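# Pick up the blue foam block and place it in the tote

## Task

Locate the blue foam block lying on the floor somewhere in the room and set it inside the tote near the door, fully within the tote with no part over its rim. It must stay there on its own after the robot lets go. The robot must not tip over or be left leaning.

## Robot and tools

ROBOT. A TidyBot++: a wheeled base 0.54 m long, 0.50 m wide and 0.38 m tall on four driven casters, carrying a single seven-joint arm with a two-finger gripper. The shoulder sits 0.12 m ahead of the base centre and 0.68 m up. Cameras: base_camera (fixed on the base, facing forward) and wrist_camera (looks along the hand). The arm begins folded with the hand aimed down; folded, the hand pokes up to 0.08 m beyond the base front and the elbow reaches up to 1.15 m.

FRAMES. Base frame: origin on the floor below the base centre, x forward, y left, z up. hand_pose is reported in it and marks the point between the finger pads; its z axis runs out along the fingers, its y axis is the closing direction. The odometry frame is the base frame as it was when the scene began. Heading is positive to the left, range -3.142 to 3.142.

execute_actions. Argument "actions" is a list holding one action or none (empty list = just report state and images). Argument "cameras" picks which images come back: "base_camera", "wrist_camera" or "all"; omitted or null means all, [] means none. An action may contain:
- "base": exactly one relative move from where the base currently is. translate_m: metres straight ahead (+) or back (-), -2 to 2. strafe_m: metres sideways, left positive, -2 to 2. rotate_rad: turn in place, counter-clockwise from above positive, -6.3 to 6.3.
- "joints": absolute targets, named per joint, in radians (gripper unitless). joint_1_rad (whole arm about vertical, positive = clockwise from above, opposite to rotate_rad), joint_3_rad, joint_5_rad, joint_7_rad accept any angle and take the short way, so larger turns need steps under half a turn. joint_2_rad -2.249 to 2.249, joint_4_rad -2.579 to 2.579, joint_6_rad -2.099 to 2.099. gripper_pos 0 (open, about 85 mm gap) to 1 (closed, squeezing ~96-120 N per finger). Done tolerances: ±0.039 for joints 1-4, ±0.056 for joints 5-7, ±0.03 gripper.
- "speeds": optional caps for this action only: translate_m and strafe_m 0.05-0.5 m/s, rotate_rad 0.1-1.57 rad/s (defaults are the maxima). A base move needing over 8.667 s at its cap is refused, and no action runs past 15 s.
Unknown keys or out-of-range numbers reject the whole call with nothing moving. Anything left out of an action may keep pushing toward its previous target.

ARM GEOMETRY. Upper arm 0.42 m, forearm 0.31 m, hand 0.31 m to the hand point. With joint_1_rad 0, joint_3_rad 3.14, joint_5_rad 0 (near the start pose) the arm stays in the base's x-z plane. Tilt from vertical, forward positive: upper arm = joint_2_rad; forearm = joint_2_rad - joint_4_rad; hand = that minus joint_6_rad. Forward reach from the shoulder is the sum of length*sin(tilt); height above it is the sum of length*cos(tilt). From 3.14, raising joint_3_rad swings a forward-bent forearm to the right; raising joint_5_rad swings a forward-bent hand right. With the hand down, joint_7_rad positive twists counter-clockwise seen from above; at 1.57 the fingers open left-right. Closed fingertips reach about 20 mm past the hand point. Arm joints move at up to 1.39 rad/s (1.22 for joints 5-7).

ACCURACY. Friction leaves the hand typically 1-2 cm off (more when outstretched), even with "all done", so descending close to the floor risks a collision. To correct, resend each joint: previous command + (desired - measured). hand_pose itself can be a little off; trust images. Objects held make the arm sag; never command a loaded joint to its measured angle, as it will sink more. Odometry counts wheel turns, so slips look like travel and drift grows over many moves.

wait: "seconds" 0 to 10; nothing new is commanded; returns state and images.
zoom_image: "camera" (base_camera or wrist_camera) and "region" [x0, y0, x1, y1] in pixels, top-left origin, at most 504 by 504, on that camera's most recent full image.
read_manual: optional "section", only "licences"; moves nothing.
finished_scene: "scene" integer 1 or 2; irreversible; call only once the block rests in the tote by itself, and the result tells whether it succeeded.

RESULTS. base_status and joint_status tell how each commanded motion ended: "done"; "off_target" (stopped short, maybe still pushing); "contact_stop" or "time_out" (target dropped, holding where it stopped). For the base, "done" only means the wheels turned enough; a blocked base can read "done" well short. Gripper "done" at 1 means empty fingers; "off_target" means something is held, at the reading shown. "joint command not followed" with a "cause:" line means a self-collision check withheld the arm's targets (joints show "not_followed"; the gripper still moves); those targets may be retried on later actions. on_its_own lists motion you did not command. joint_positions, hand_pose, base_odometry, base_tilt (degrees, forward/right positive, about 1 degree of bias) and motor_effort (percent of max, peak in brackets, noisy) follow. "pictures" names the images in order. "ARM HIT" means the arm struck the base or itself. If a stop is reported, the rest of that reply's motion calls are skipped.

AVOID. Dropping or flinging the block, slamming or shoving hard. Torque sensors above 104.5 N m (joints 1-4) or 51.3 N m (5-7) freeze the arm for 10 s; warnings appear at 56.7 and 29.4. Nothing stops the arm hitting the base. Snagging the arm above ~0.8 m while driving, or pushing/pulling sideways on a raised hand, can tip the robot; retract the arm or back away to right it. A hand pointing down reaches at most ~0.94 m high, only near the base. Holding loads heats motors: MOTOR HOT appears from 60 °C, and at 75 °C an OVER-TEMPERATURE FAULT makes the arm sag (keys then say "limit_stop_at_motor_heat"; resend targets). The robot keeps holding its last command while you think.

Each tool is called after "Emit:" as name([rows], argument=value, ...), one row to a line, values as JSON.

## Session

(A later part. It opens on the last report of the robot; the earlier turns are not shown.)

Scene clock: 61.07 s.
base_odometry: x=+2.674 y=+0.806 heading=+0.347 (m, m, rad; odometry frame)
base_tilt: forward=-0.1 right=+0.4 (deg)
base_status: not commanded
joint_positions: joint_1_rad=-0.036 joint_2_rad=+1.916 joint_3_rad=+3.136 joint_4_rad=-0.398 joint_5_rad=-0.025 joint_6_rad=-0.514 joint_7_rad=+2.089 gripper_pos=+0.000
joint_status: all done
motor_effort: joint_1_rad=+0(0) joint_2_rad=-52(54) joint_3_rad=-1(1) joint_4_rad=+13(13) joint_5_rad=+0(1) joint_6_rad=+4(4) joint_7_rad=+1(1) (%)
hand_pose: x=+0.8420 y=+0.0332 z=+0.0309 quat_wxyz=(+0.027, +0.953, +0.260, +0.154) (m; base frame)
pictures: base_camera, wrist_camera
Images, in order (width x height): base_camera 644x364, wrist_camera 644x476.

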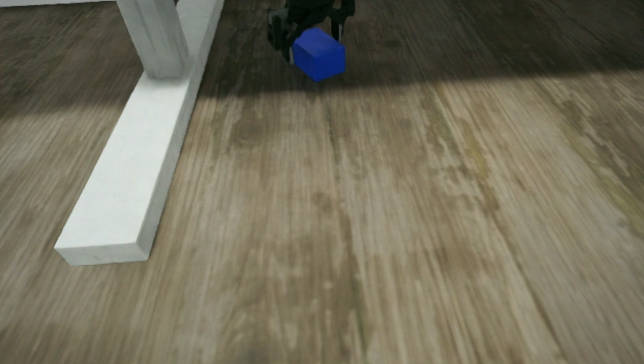

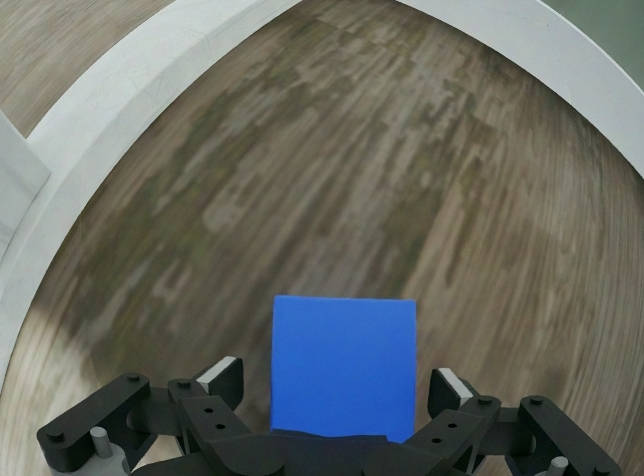

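Emit:
execute_actions([
  {"joints":{"gripper_pos":1}},
])

Emit:
execute_actions([
  {"joints":{"joint_2_rad":1.7}},
])

Scene clock: 62.77 s.
base_odometry: x=+2.674 y=+0.806 heading=+0.347 (m, m, rad; odometry frame)
base_tilt: forward=-0.1 right=+0.4 (deg)
base_status: not commanded
joint_positions: joint_1_rad=-0.036 joint_2_rad=+1.912 joint_3_rad=+3.136 joint_4_rad=-0.396 joint_5_rad=-0.025 joint_6_rad=-0.525 joint_7_rad=+2.089 gripper_pos=+0.375
joint_status: gripper_pos off_target (ended at +0.375, target +1.000)
motor_effort: joint_1_rad=+0(3) joint_2_rad=-50(54) joint_3_rad=-1(2) joint_4_rad=+12(13) joint_5_rad=+0(1) joint_6_rad=+4(9) joint_7_rad=+0(0) (%)
hand_pose: x=+0.8418 y=+0.0333 z=+0.0330 quat_wxyz=(+0.027, +0.953, +0.260, +0.151) (m; base frame)
pictures: base_camera, wrist_camera
Images, in order (width x height): base_camera 644x364, wrist_camera 644x476.

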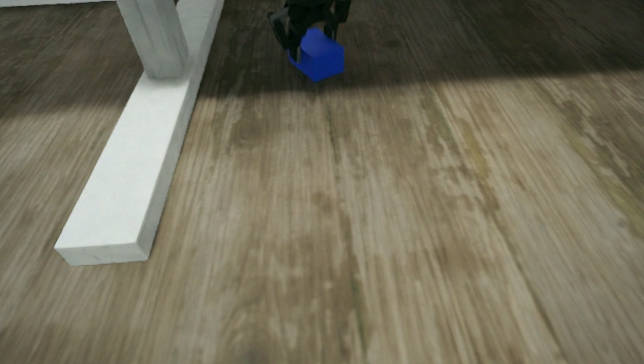

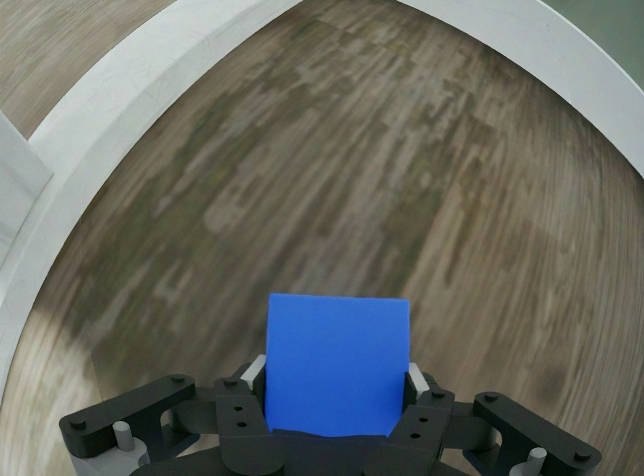

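Scene clock: 64.50 s.
base_odometry: x=+2.674 y=+0.806 heading=+0.347 (m, m, rad; odometry frame)
base_tilt: forward=+0.0 right=+0.4 (deg)
base_status: not commanded
joint_positions: joint_1_rad=-0.036 joint_2_rad=+1.700 joint_3_rad=+3.136 joint_4_rad=-0.384 joint_5_rad=-0.025 joint_6_rad=-0.525 joint_7_rad=+2.089 gripper_pos=+0.375
joint_status: all done
motor_effort: joint_1_rad=+0(0) joint_2_rad=-57(59) joint_3_rad=-1(1) joint_4_rad=+16(16) joint_5_rad=+0(1) joint_6_rad=+5(6) joint_7_rad=+1(1) (%)
hand_pose: x=+0.9675 y=+0.0378 z=+0.2054 quat_wxyz=(+0.052, +0.931, +0.254, +0.258) (m; base frame)
pictures: base_camera, wrist_camera
Images, in order (width x height): base_camera 644x364, wrist_camera 644x476.

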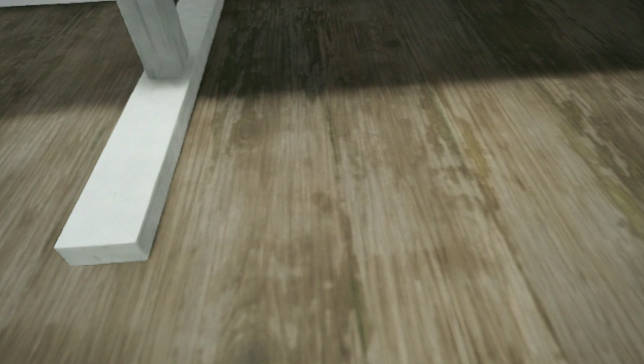

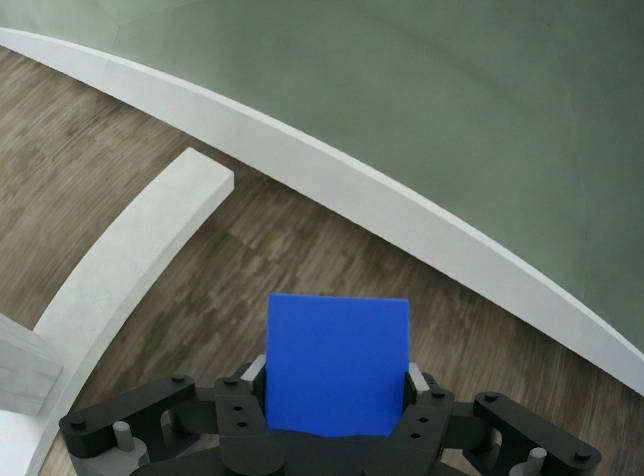

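Emit:
execute_actions([
  {"base":{"translate_m":-0.45}},
], cameras=[])

Emit:
execute_actions([
  {"base":{"translate_m":-0.49},"joints":{"joint_1_rad":0,"joint_2_rad":0.6,"joint_4_rad":-2.1,"joint_6_rad":-0.44,"joint_7_rad":1.57}},
], cameras=[])

Emit:
execute_actions([
  {"base":{"rotate_rad":3.14}},
])

Emit:
execute_actions([
  {"base":{"strafe_m":1.52}},
])

Scene clock: 68.10 s.
base_odometry: x=+2.251 y=+0.653 heading=+0.347 (m, m, rad; odometry frame)
base_tilt: forward=+0.0 right=+0.4 (deg)
base_status: done
joint_positions: joint_1_rad=-0.036 joint_2_rad=+1.700 joint_3_rad=+3.136 joint_4_rad=-0.384 joint_5_rad=-0.025 joint_6_rad=-0.525 joint_7_rad=+2.089 gripper_pos=+0.375
joint_status: not commanded
motor_effort: joint_1_rad=+0(1) joint_2_rad=-57(60) joint_3_rad=-1(1) joint_4_rad=+15(17) joint_5_rad=-1(1) joint_6_rad=+4(6) joint_7_rad=+1(0) (%)
hand_pose: x=+0.9675 y=+0.0378 z=+0.2053 quat_wxyz=(+0.052, +0.931, +0.254, +0.258) (m; base frame)
pictures: none
No camera images: the call's "cameras" was empty. Leave "cameras" out to get every camera's image.

Scene clock: 71.00 s.
base_odometry: x=+1.789 y=+0.487 heading=+0.347 (m, m, rad; odometry frame)
base_tilt: forward=-0.1 right=+0.4 (deg)
base_status: done
joint_positions: joint_1_rad=-0.027 joint_2_rad=+0.617 joint_3_rad=+3.136 joint_4_rad=-2.081 joint_5_rad=-0.025 joint_6_rad=-0.479 joint_7_rad=+1.599 gripper_pos=+0.375
joint_status: all done
motor_effort: joint_1_rad=+0(0) joint_2_rad=-30(57) joint_3_rad=-1(1) joint_4_rad=+6(15) joint_5_rad=+0(0) joint_6_rad=+1(5) joint_7_rad=+1(1) (%)
hand_pose: x=+0.4862 y=+0.0171 z=+0.4300 quat_wxyz=(-0.007, +1.000, +0.018, -0.018) (m; base frame)
pictures: none
No camera images: the call's "cameras" was empty. Leave "cameras" out to get every camera's image.

Scene clock: 76.93 s.
base_odometry: x=+1.790 y=+0.487 heading=-2.803 (m, m, rad; odometry frame)
base_tilt: forward=-0.1 right=+0.5 (deg)
base_status: rotate_rad time_out (by the wheels' count: +3.134 of +3.140)
joint_positions: joint_1_rad=+0.087 joint_2_rad=+0.614 joint_3_rad=+3.211 joint_4_rad=-2.276 joint_5_rad=+0.023 joint_6_rad=-0.553 joint_7_rad=+1.589 gripper_pos=+0.380
joint_status: not commanded
motor_effort: joint_1_rad=-13(24) joint_2_rad=-28(38) joint_3_rad=-10(27) joint_4_rad=+35(37) joint_5_rad=-6(27) joint_6_rad=+21(22) joint_7_rad=+2(6) (%)
hand_pose: x=+0.3441 y=-0.0454 z=+0.4242 quat_wxyz=(+0.012, +0.987, -0.055, -0.151) (m; base frame)
pictures: base_camera, wrist_camera
Images, in order (width x height): base_camera 644x364, wrist_camera 644x476.

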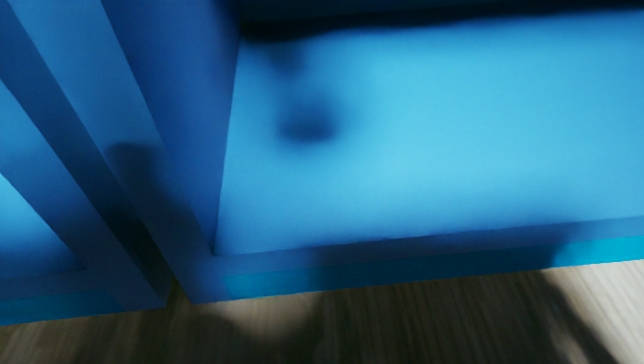

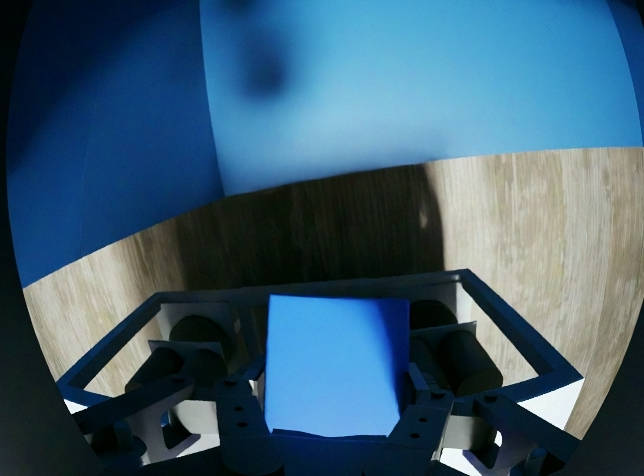

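not run: a stop came earlier in this reply.

Emit:
execute_actions([
  {"base":{"translate_m":-0.25},"speeds":{"translate_m":0.2}},
], cameras=[])

Emit:
execute_actions([
  {"joints":{"joint_1_rad":0,"joint_2_rad":-0.1,"joint_3_rad":3.14,"joint_4_rad":-2.2,"joint_5_rad":0,"joint_6_rad":0.2}},
])

Scene clock: 79.33 s.
base_odometry: x=+2.026 y=+0.570 heading=-2.802 (m, m, rad; odometry frame)
base_tilt: forward=-0.1 right=+0.4 (deg)
base_status: done
joint_positions: joint_1_rad=+0.017 joint_2_rad=+0.612 joint_3_rad=+3.148 joint_4_rad=-2.098 joint_5_rad=+0.005 joint_6_rad=-0.472 joint_7_rad=+1.589 gripper_pos=+0.380
joint_status: not commanded
motor_effort: joint_1_rad=+0(12) joint_2_rad=-30(33) joint_3_rad=+0(9) joint_4_rad=+5(35) joint_5_rad=+0(5) joint_6_rad=+1(21) joint_7_rad=+0(1) (%)
hand_pose: x=+0.4794 y=-0.0082 z=+0.4295 quat_wxyz=(+0.003, +1.000, +0.000, -0.020) (m; base frame)
pictures: none
No camera images: the call's "cameras" was empty. Leave "cameras" out to get every camera's image.

Scene clock: 81.30 s.
base_odometry: x=+2.026 y=+0.570 heading=-2.802 (m, m, rad; odometry frame)
base_tilt: forward=-0.1 right=+0.4 (deg)
base_status: not commanded
joint_positions: joint_1_rad=+0.017 joint_2_rad=-0.089 joint_3_rad=+3.148 joint_4_rad=-2.178 joint_5_rad=+0.005 joint_6_rad=+0.163 joint_7_rad=+1.589 gripper_pos=+0.380
joint_status: all done
motor_effort: joint_1_rad=+1(0) joint_2_rad=-16(32) joint_3_rad=+0(1) joint_4_rad=+18(18) joint_5_rad=+0(0) joint_6_rad=+9(10) joint_7_rad=+1(1) (%)
hand_pose: x=+0.6465 y=-0.0107 z=+0.8365 quat_wxyz=(+0.013, +0.821, +0.000, +0.571) (m; base frame)
pictures: base_camera, wrist_camera
Images, in order (width x height): base_camera 644x364, wrist_camera 644x476.

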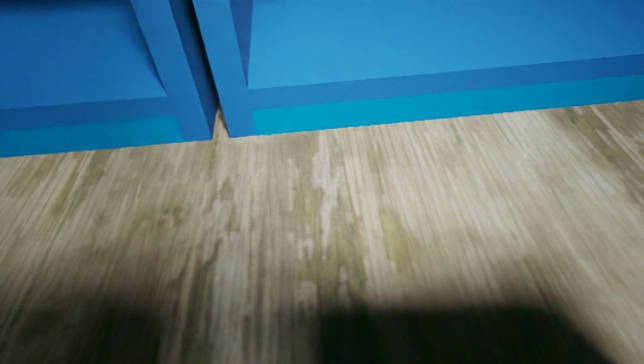

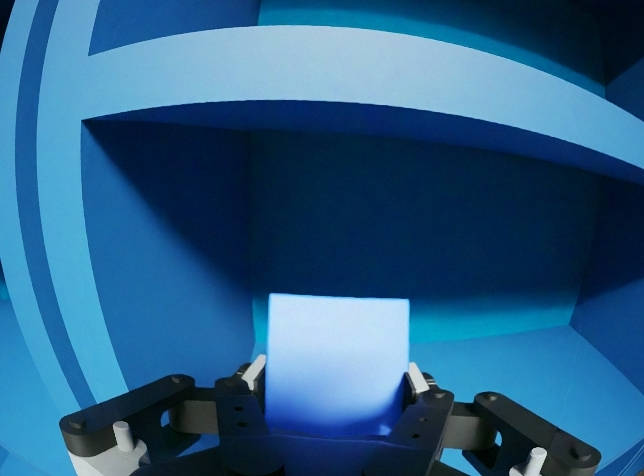

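Emit:
execute_actions([
  {"base":{"translate_m":-0.1},"joints":{"joint_2_rad":-0.33,"joint_4_rad":-2.5,"joint_6_rad":-0.6}},
], cameras=[])

Emit:
execute_actions([
  {"base":{"strafe_m":1.3},"joints":{"joint_1_rad":-0.9,"joint_6_rad":0}},
])

Scene clock: 83.17 s.
base_odometry: x=+2.120 y=+0.604 heading=-2.801 (m, m, rad; odometry frame)
base_tilt: forward=-0.1 right=+0.4 (deg)
base_status: done
joint_positions: joint_1_rad=+0.017 joint_2_rad=-0.314 joint_3_rad=+3.148 joint_4_rad=-2.490 joint_5_rad=+0.005 joint_6_rad=-0.572 joint_7_rad=+1.589 gripper_pos=+0.380
joint_status: all done
motor_effort: joint_1_rad=+0(1) joint_2_rad=-3(18) joint_3_rad=+0(1) joint_4_rad=+14(18) joint_5_rad=+0(0) joint_6_rad=+4(9) joint_7_rad=+1(0) (%)
hand_pose: x=+0.3669 y=-0.0050 z=+0.6157 quat_wxyz=(+0.005, +0.981, -0.001, +0.196) (m; base frame)
pictures: none
No camera images: the call's "cameras" was empty. Leave "cameras" out to get every camera's image.

Scene clock: 87.13 s.
base_odometry: x=+2.555 y=-0.622 heading=-2.801 (m, m, rad; odometry frame)
base_tilt: forward=-0.1 right=+0.4 (deg)
base_status: done
joint_positions: joint_1_rad=-0.877 joint_2_rad=-0.315 joint_3_rad=+3.148 joint_4_rad=-2.490 joint_5_rad=+0.005 joint_6_rad=-0.038 joint_7_rad=+1.589 gripper_pos=+0.380
joint_status: all done
motor_effort: joint_1_rad=+0(1) joint_2_rad=-6(8) joint_3_rad=+0(1) joint_4_rad=+16(16) joint_5_rad=+0(1) joint_6_rad=+9(8) joint_7_rad=+1(1) (%)
hand_pose: x=+0.3613 y=+0.2896 z=+0.7166 quat_wxyz=(-0.185, +0.807, +0.386, +0.408) (m; base frame)
pictures: base_camera, wrist_camera
Images, in order (width x height): base_camera 644x364, wrist_camera 644x476.

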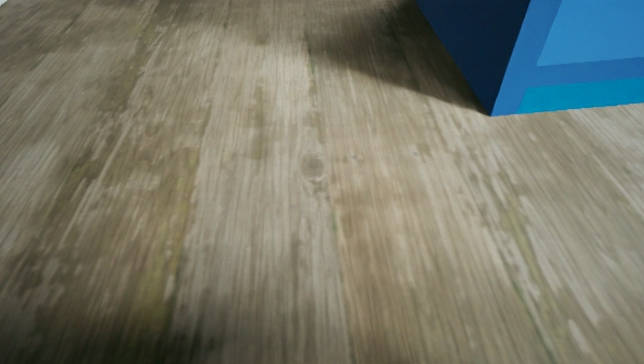

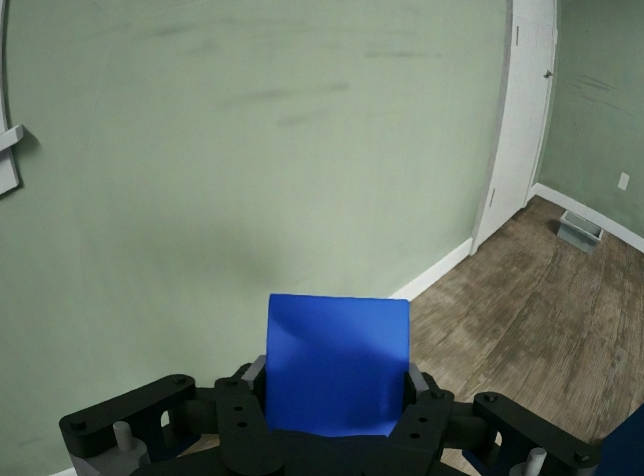

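Emit:
execute_actions([
  {"base":{"strafe_m":0.18},"joints":{"joint_1_rad":0.0}},
])

Emit:
execute_actions([
  {"base":{"translate_m":0.9}},
])

Scene clock: 89.80 s.
base_odometry: x=+2.616 y=-0.791 heading=-2.801 (m, m, rad; odometry frame)
base_tilt: forward=-0.1 right=+0.4 (deg)
base_status: done
joint_positions: joint_1_rad=-0.023 joint_2_rad=-0.317 joint_3_rad=+3.148 joint_4_rad=-2.490 joint_5_rad=+0.005 joint_6_rad=-0.038 joint_7_rad=+1.589 gripper_pos=+0.380
joint_status: all done
motor_effort: joint_1_rad=+0(1) joint_2_rad=-6(8) joint_3_rad=+0(1) joint_4_rad=+17(17) joint_5_rad=+0(0) joint_6_rad=+8(8) joint_7_rad=+1(1) (%)
hand_pose: x=+0.4965 y=+0.0077 z=+0.7176 quat_wxyz=(+0.001, +0.893, +0.017, +0.449) (m; base frame)
pictures: base_camera, wrist_camera
Images, in order (width x height): base_camera 644x364, wrist_camera 644x476.

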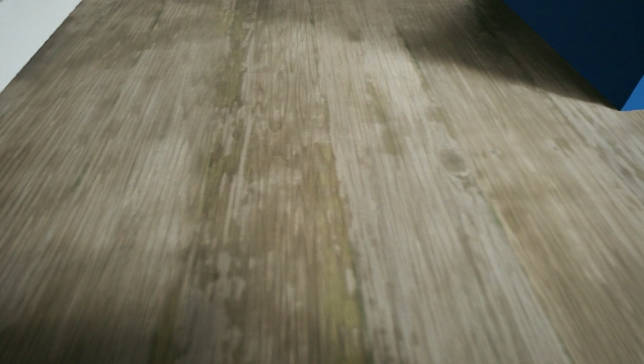

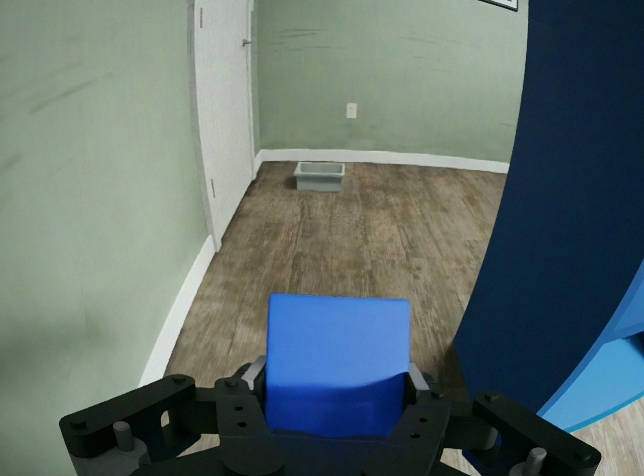

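Scene clock: 92.90 s.
base_odometry: x=+1.767 y=-1.093 heading=-2.800 (m, m, rad; odometry frame)
base_tilt: forward=-0.1 right=+0.4 (deg)
base_status: done
joint_positions: joint_1_rad=-0.023 joint_2_rad=-0.319 joint_3_rad=+3.148 joint_4_rad=-2.490 joint_5_rad=+0.005 joint_6_rad=-0.037 joint_7_rad=+1.589 gripper_pos=+0.380
joint_status: not commanded
motor_effort: joint_1_rad=+0(0) joint_2_rad=-6(8) joint_3_rad=+0(1) joint_4_rad=+16(17) joint_5_rad=+0(1) joint_6_rad=+8(8) joint_7_rad=+1(1) (%)
hand_pose: x=+0.4966 y=+0.0077 z=+0.7185 quat_wxyz=(+0.001, +0.893, +0.017, +0.450) (m; base frame)
pictures: base_camera, wrist_camera
Images, in order (width x height): base_camera 644x364, wrist_camera 644x476.

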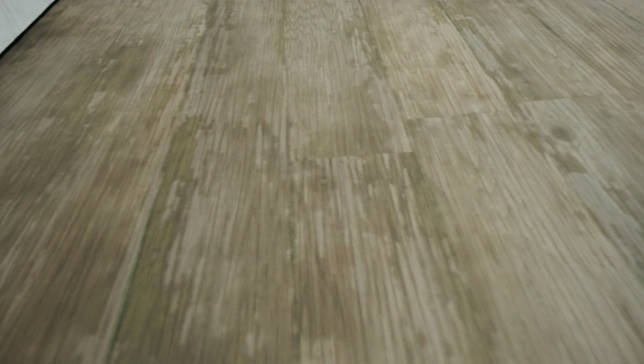

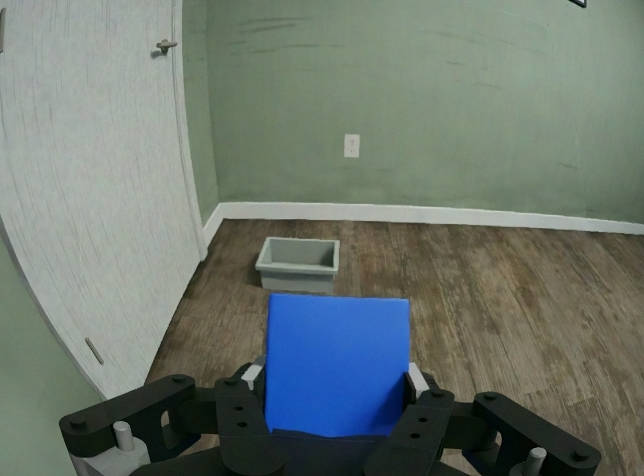

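Emit:
execute_actions([
  {"base":{"translate_m":0.6},"joints":{"joint_2_rad":1.0,"joint_4_rad":-1.73,"joint_6_rad":-0.43}},
])

Scene clock: 95.90 s.
base_odometry: x=+1.202 y=-1.294 heading=-2.800 (m, m, rad; odometry frame)
base_tilt: forward=-0.1 right=+0.4 (deg)
base_status: done
joint_positions: joint_1_rad=-0.023 joint_2_rad=+0.991 joint_3_rad=+3.148 joint_4_rad=-1.750 joint_5_rad=+0.005 joint_6_rad=-0.392 joint_7_rad=+1.589 gripper_pos=+0.380
joint_status: all done
motor_effort: joint_1_rad=+0(0) joint_2_rad=-40(42) joint_3_rad=+0(0) joint_4_rad=+6(18) joint_5_rad=+0(0) joint_6_rad=+2(9) joint_7_rad=+0(1) (%)
hand_pose: x=+0.5963 y=+0.0081 z=+0.3114 quat_wxyz=(+0.004, +1.000, +0.021, +0.004) (m; base frame)
pictures: base_camera, wrist_camera
Images, in order (width x height): base_camera 644x364, wrist_camera 644x476.

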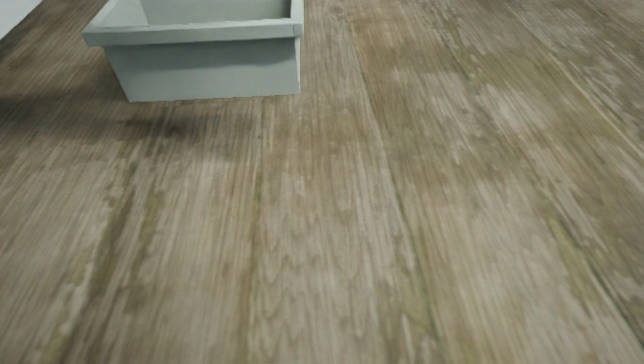

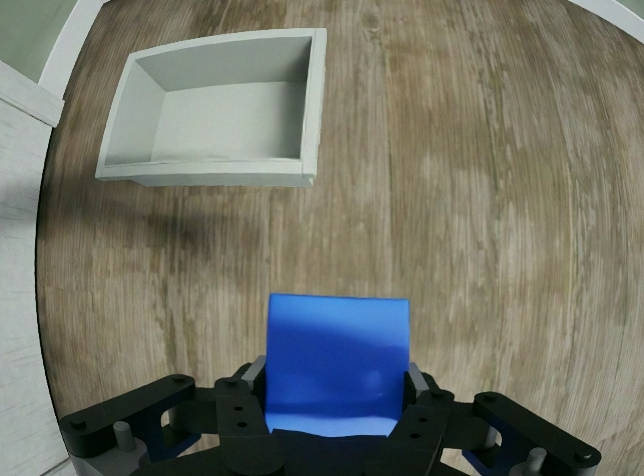

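Emit:
execute_actions([
  {"base":{"strafe_m":0.155}},
], cameras=[])

Emit:
execute_actions([
  {"base":{"translate_m":0.25}},
])

Scene clock: 97.90 s.
base_odometry: x=+1.254 y=-1.441 heading=-2.800 (m, m, rad; odometry frame)
base_tilt: forward=-0.1 right=+0.4 (deg)
base_status: done
joint_positions: joint_1_rad=-0.011 joint_2_rad=+0.991 joint_3_rad=+3.146 joint_4_rad=-1.750 joint_5_rad=+0.005 joint_6_rad=-0.393 joint_7_rad=+1.589 gripper_pos=+0.380
joint_status: not commanded
motor_effort: joint_1_rad=+0(5) joint_2_rad=-40(40) joint_3_rad=-1(2) joint_4_rad=+5(6) joint_5_rad=+0(0) joint_6_rad=+2(2) joint_7_rad=+0(1) (%)
hand_pose: x=+0.5961 y=+0.0036 z=+0.3114 quat_wxyz=(+0.003, +1.000, +0.016, +0.004) (m; base frame)
pictures: none
No camera images: the call's "cameras" was empty. Leave "cameras" out to get every camera's image.

Scene clock: 99.60 s.
base_odometry: x=+1.018 y=-1.525 heading=-2.799 (m, m, rad; odometry frame)
base_tilt: forward=+0.0 right=+0.4 (deg)
base_status: done
joint_positions: joint_1_rad=-0.011 joint_2_rad=+0.992 joint_3_rad=+3.146 joint_4_rad=-1.742 joint_5_rad=+0.005 joint_6_rad=-0.395 joint_7_rad=+1.589 gripper_pos=+0.380
joint_status: not commanded
motor_effort: joint_1_rad=+0(1) joint_2_rad=-40(43) joint_3_rad=+0(1) joint_4_rad=+6(7) joint_5_rad=+0(0) joint_6_rad=+2(2) joint_7_rad=+1(1) (%)
hand_pose: x=+0.5997 y=+0.0037 z=+0.3121 quat_wxyz=(+0.003, +1.000, +0.016, +0.006) (m; base frame)
pictures: base_camera, wrist_camera
Images, in order (width x height): base_camera 644x364, wrist_camera 644x476.

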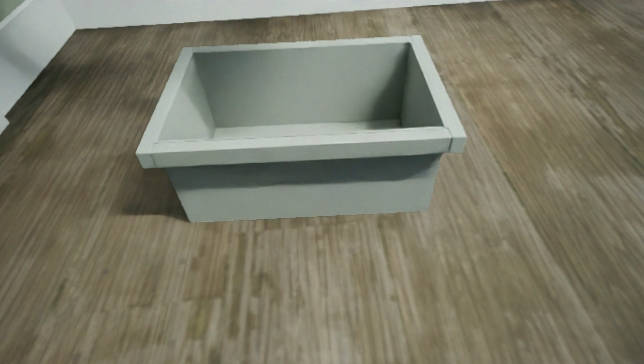

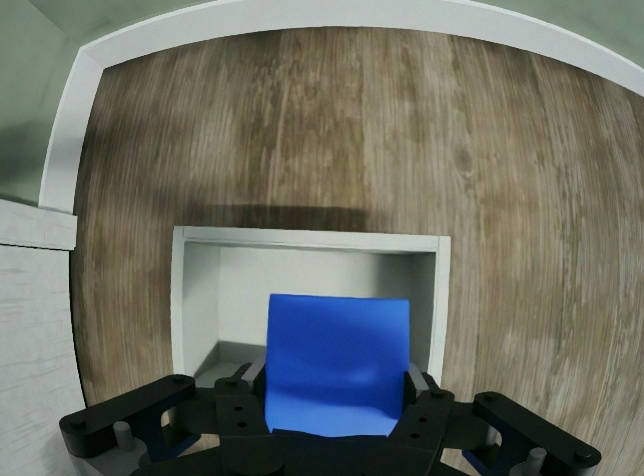

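Emit:
execute_actions([
  {"joints":{"joint_2_rad":1.44,"joint_4_rad":-1.48,"joint_6_rad":-0.2}},
])

Scene clock: 101.67 s.
base_odometry: x=+1.018 y=-1.525 heading=-2.799 (m, m, rad; odometry frame)
base_tilt: forward=-0.1 right=+0.5 (deg)
base_status: not commanded
joint_positions: joint_1_rad=-0.011 joint_2_rad=+1.438 joint_3_rad=+3.146 joint_4_rad=-1.503 joint_5_rad=+0.005 joint_6_rad=-0.238 joint_7_rad=+1.589 gripper_pos=+0.380
joint_status: all done
motor_effort: joint_1_rad=+0(0) joint_2_rad=-42(46) joint_3_rad=-1(1) joint_4_rad=+3(6) joint_5_rad=+0(0) joint_6_rad=+1(2) joint_7_rad=+1(1) (%)
hand_pose: x=+0.5867 y=+0.0036 z=+0.1183 quat_wxyz=(+0.002, +1.000, +0.017, -0.019) (m; base frame)
pictures: base_camera, wrist_camera
Images, in order (width x height): base_camera 644x364, wrist_camera 644x476.

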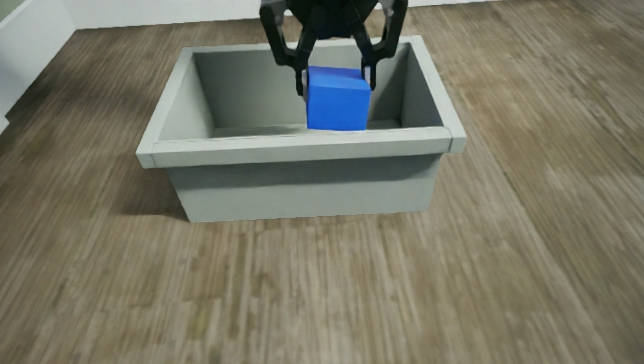

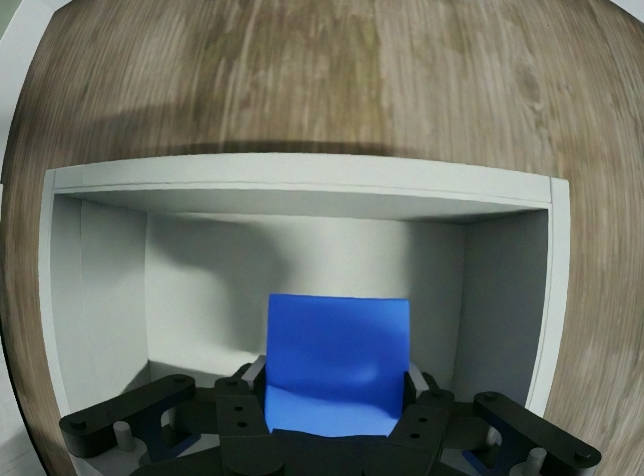

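Emit:
execute_actions([
  {"base":{"translate_m":0.045},"joints":{"joint_2_rad":1.51,"joint_6_rad":-0.17}},
])

Scene clock: 103.07 s.
base_odometry: x=+0.976 y=-1.540 heading=-2.799 (m, m, rad; odometry frame)
base_tilt: forward=+0.0 right=+0.4 (deg)
base_status: done
joint_positions: joint_1_rad=-0.011 joint_2_rad=+1.499 joint_3_rad=+3.146 joint_4_rad=-1.497 joint_5_rad=+0.005 joint_6_rad=-0.206 joint_7_rad=+1.589 gripper_pos=+0.380
joint_status: all done
motor_effort: joint_1_rad=+0(3) joint_2_rad=-41(44) joint_3_rad=+0(1) joint_4_rad=+2(4) joint_5_rad=+0(0) joint_6_rad=+1(0) joint_7_rad=+1(1) (%)
hand_pose: x=+0.5656 y=+0.0034 z=+0.0902 quat_wxyz=(+0.002, +0.999, +0.017, -0.030) (m; base frame)
pictures: base_camera, wrist_camera
Images, in order (width x height): base_camera 644x364, wrist_camera 644x476.

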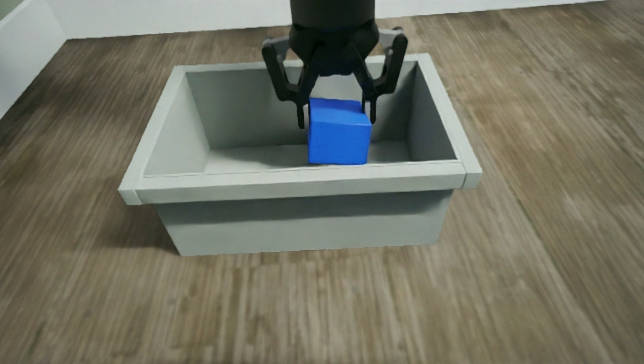

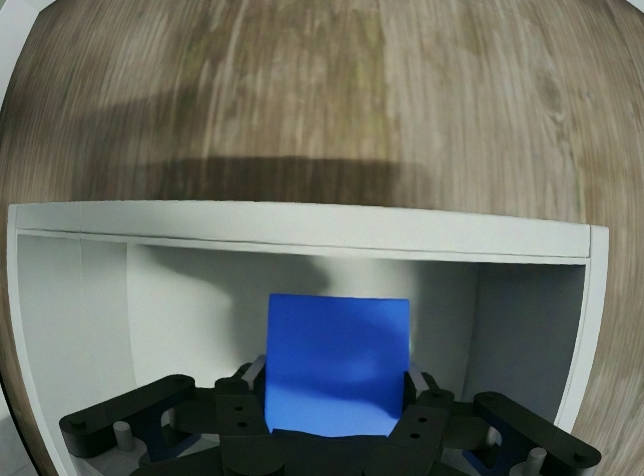

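Emit:
execute_actions([
  {"joints":{"joint_2_rad":1.55,"joint_4_rad":-1.46}},
], cameras=[])

Emit:
execute_actions([
  {"joints":{"gripper_pos":0.15}},
])

Emit:
execute_actions([
  {"joints":{"joint_2_rad":1.0,"joint_4_rad":-1.73,"joint_6_rad":-0.43}},
])

Scene clock: 104.37 s.
base_odometry: x=+0.976 y=-1.540 heading=-2.799 (m, m, rad; odometry frame)
base_tilt: forward=+0.0 right=+0.4 (deg)
base_status: not commanded
joint_positions: joint_1_rad=-0.011 joint_2_rad=+1.539 joint_3_rad=+3.146 joint_4_rad=-1.478 joint_5_rad=+0.005 joint_6_rad=-0.206 joint_7_rad=+1.589 gripper_pos=+0.380
joint_status: all done
motor_effort: joint_1_rad=+0(0) joint_2_rad=-41(43) joint_3_rad=-1(1) joint_4_rad=+1(2) joint_5_rad=+0(0) joint_6_rad=+1(1) joint_7_rad=+1(1) (%)
hand_pose: x=+0.5532 y=+0.0033 z=+0.0728 quat_wxyz=(+0.002, +0.999, +0.017, -0.041) (m; base frame)
pictures: none
No camera images: the call's "cameras" was empty. Leave "cameras" out to get every camera's image.

Scene clock: 105.40 s.
base_odometry: x=+0.976 y=-1.540 heading=-2.799 (m, m, rad; odometry frame)
base_tilt: forward=-0.1 right=+0.4 (deg)
base_status: not commanded
joint_positions: joint_1_rad=-0.011 joint_2_rad=+1.539 joint_3_rad=+3.146 joint_4_rad=-1.478 joint_5_rad=+0.005 joint_6_rad=-0.206 joint_7_rad=+1.589 gripper_pos=+0.150
joint_status: all done
motor_effort: joint_1_rad=+0(0) joint_2_rad=-41(41) joint_3_rad=-1(0) joint_4_rad=+1(1) joint_5_rad=+0(0) joint_6_rad=+1(1) joint_7_rad=+1(1) (%)
hand_pose: x=+0.5532 y=+0.0033 z=+0.0728 quat_wxyz=(+0.002, +0.999, +0.017, -0.041) (m; base frame)
pictures: base_camera, wrist_camera
Images, in order (width x height): base_camera 644x364, wrist_camera 644x476.

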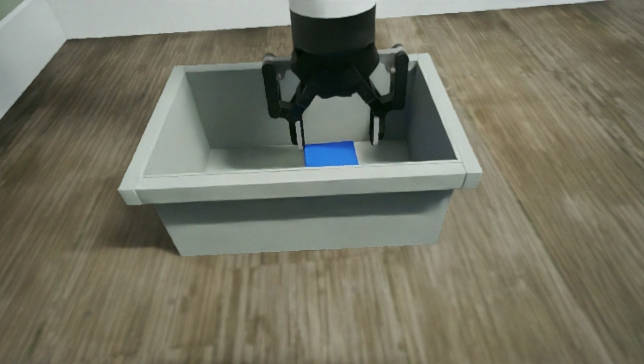

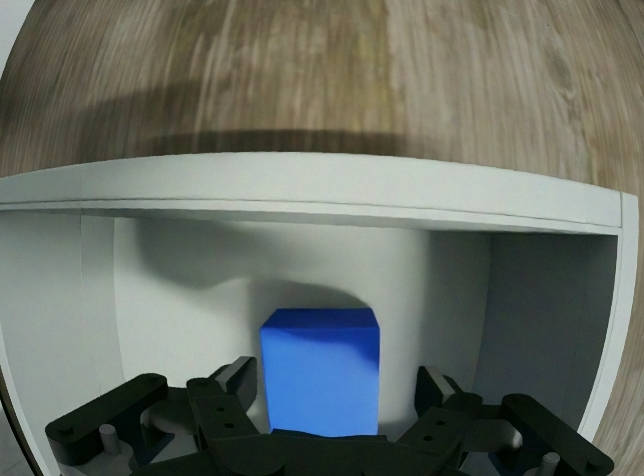

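Scene clock: 107.17 s.
base_odometry: x=+0.976 y=-1.540 heading=-2.799 (m, m, rad; odometry frame)
base_tilt: forward=-0.1 right=+0.4 (deg)
base_status: not commanded
joint_positions: joint_1_rad=-0.011 joint_2_rad=+1.011 joint_3_rad=+3.146 joint_4_rad=-1.709 joint_5_rad=+0.005 joint_6_rad=-0.393 joint_7_rad=+1.589 gripper_pos=+0.150
joint_status: all done
motor_effort: joint_1_rad=+0(0) joint_2_rad=-40(44) joint_3_rad=+0(1) joint_4_rad=+6(6) joint_5_rad=+0(0) joint_6_rad=+2(3) joint_7_rad=+1(1) (%)
hand_pose: x=+0.6134 y=+0.0038 z=+0.3073 quat_wxyz=(+0.003, +1.000, +0.016, +0.015) (m; base frame)
pictures: base_camera, wrist_camera
Images, in order (width x height): base_camera 644x364, wrist_camera 644x476.

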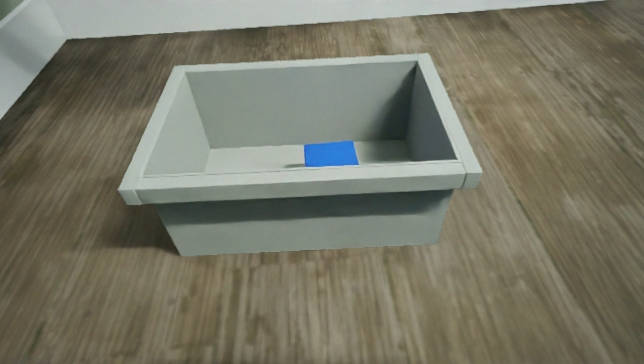

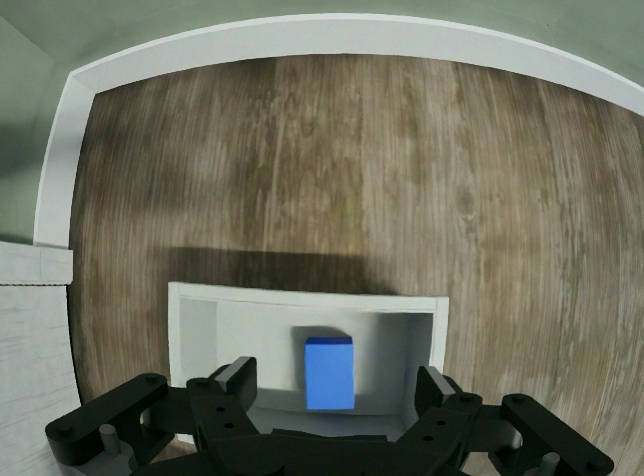

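Emit:
finished_scene(scene=1)

The scene is finished: the task was done.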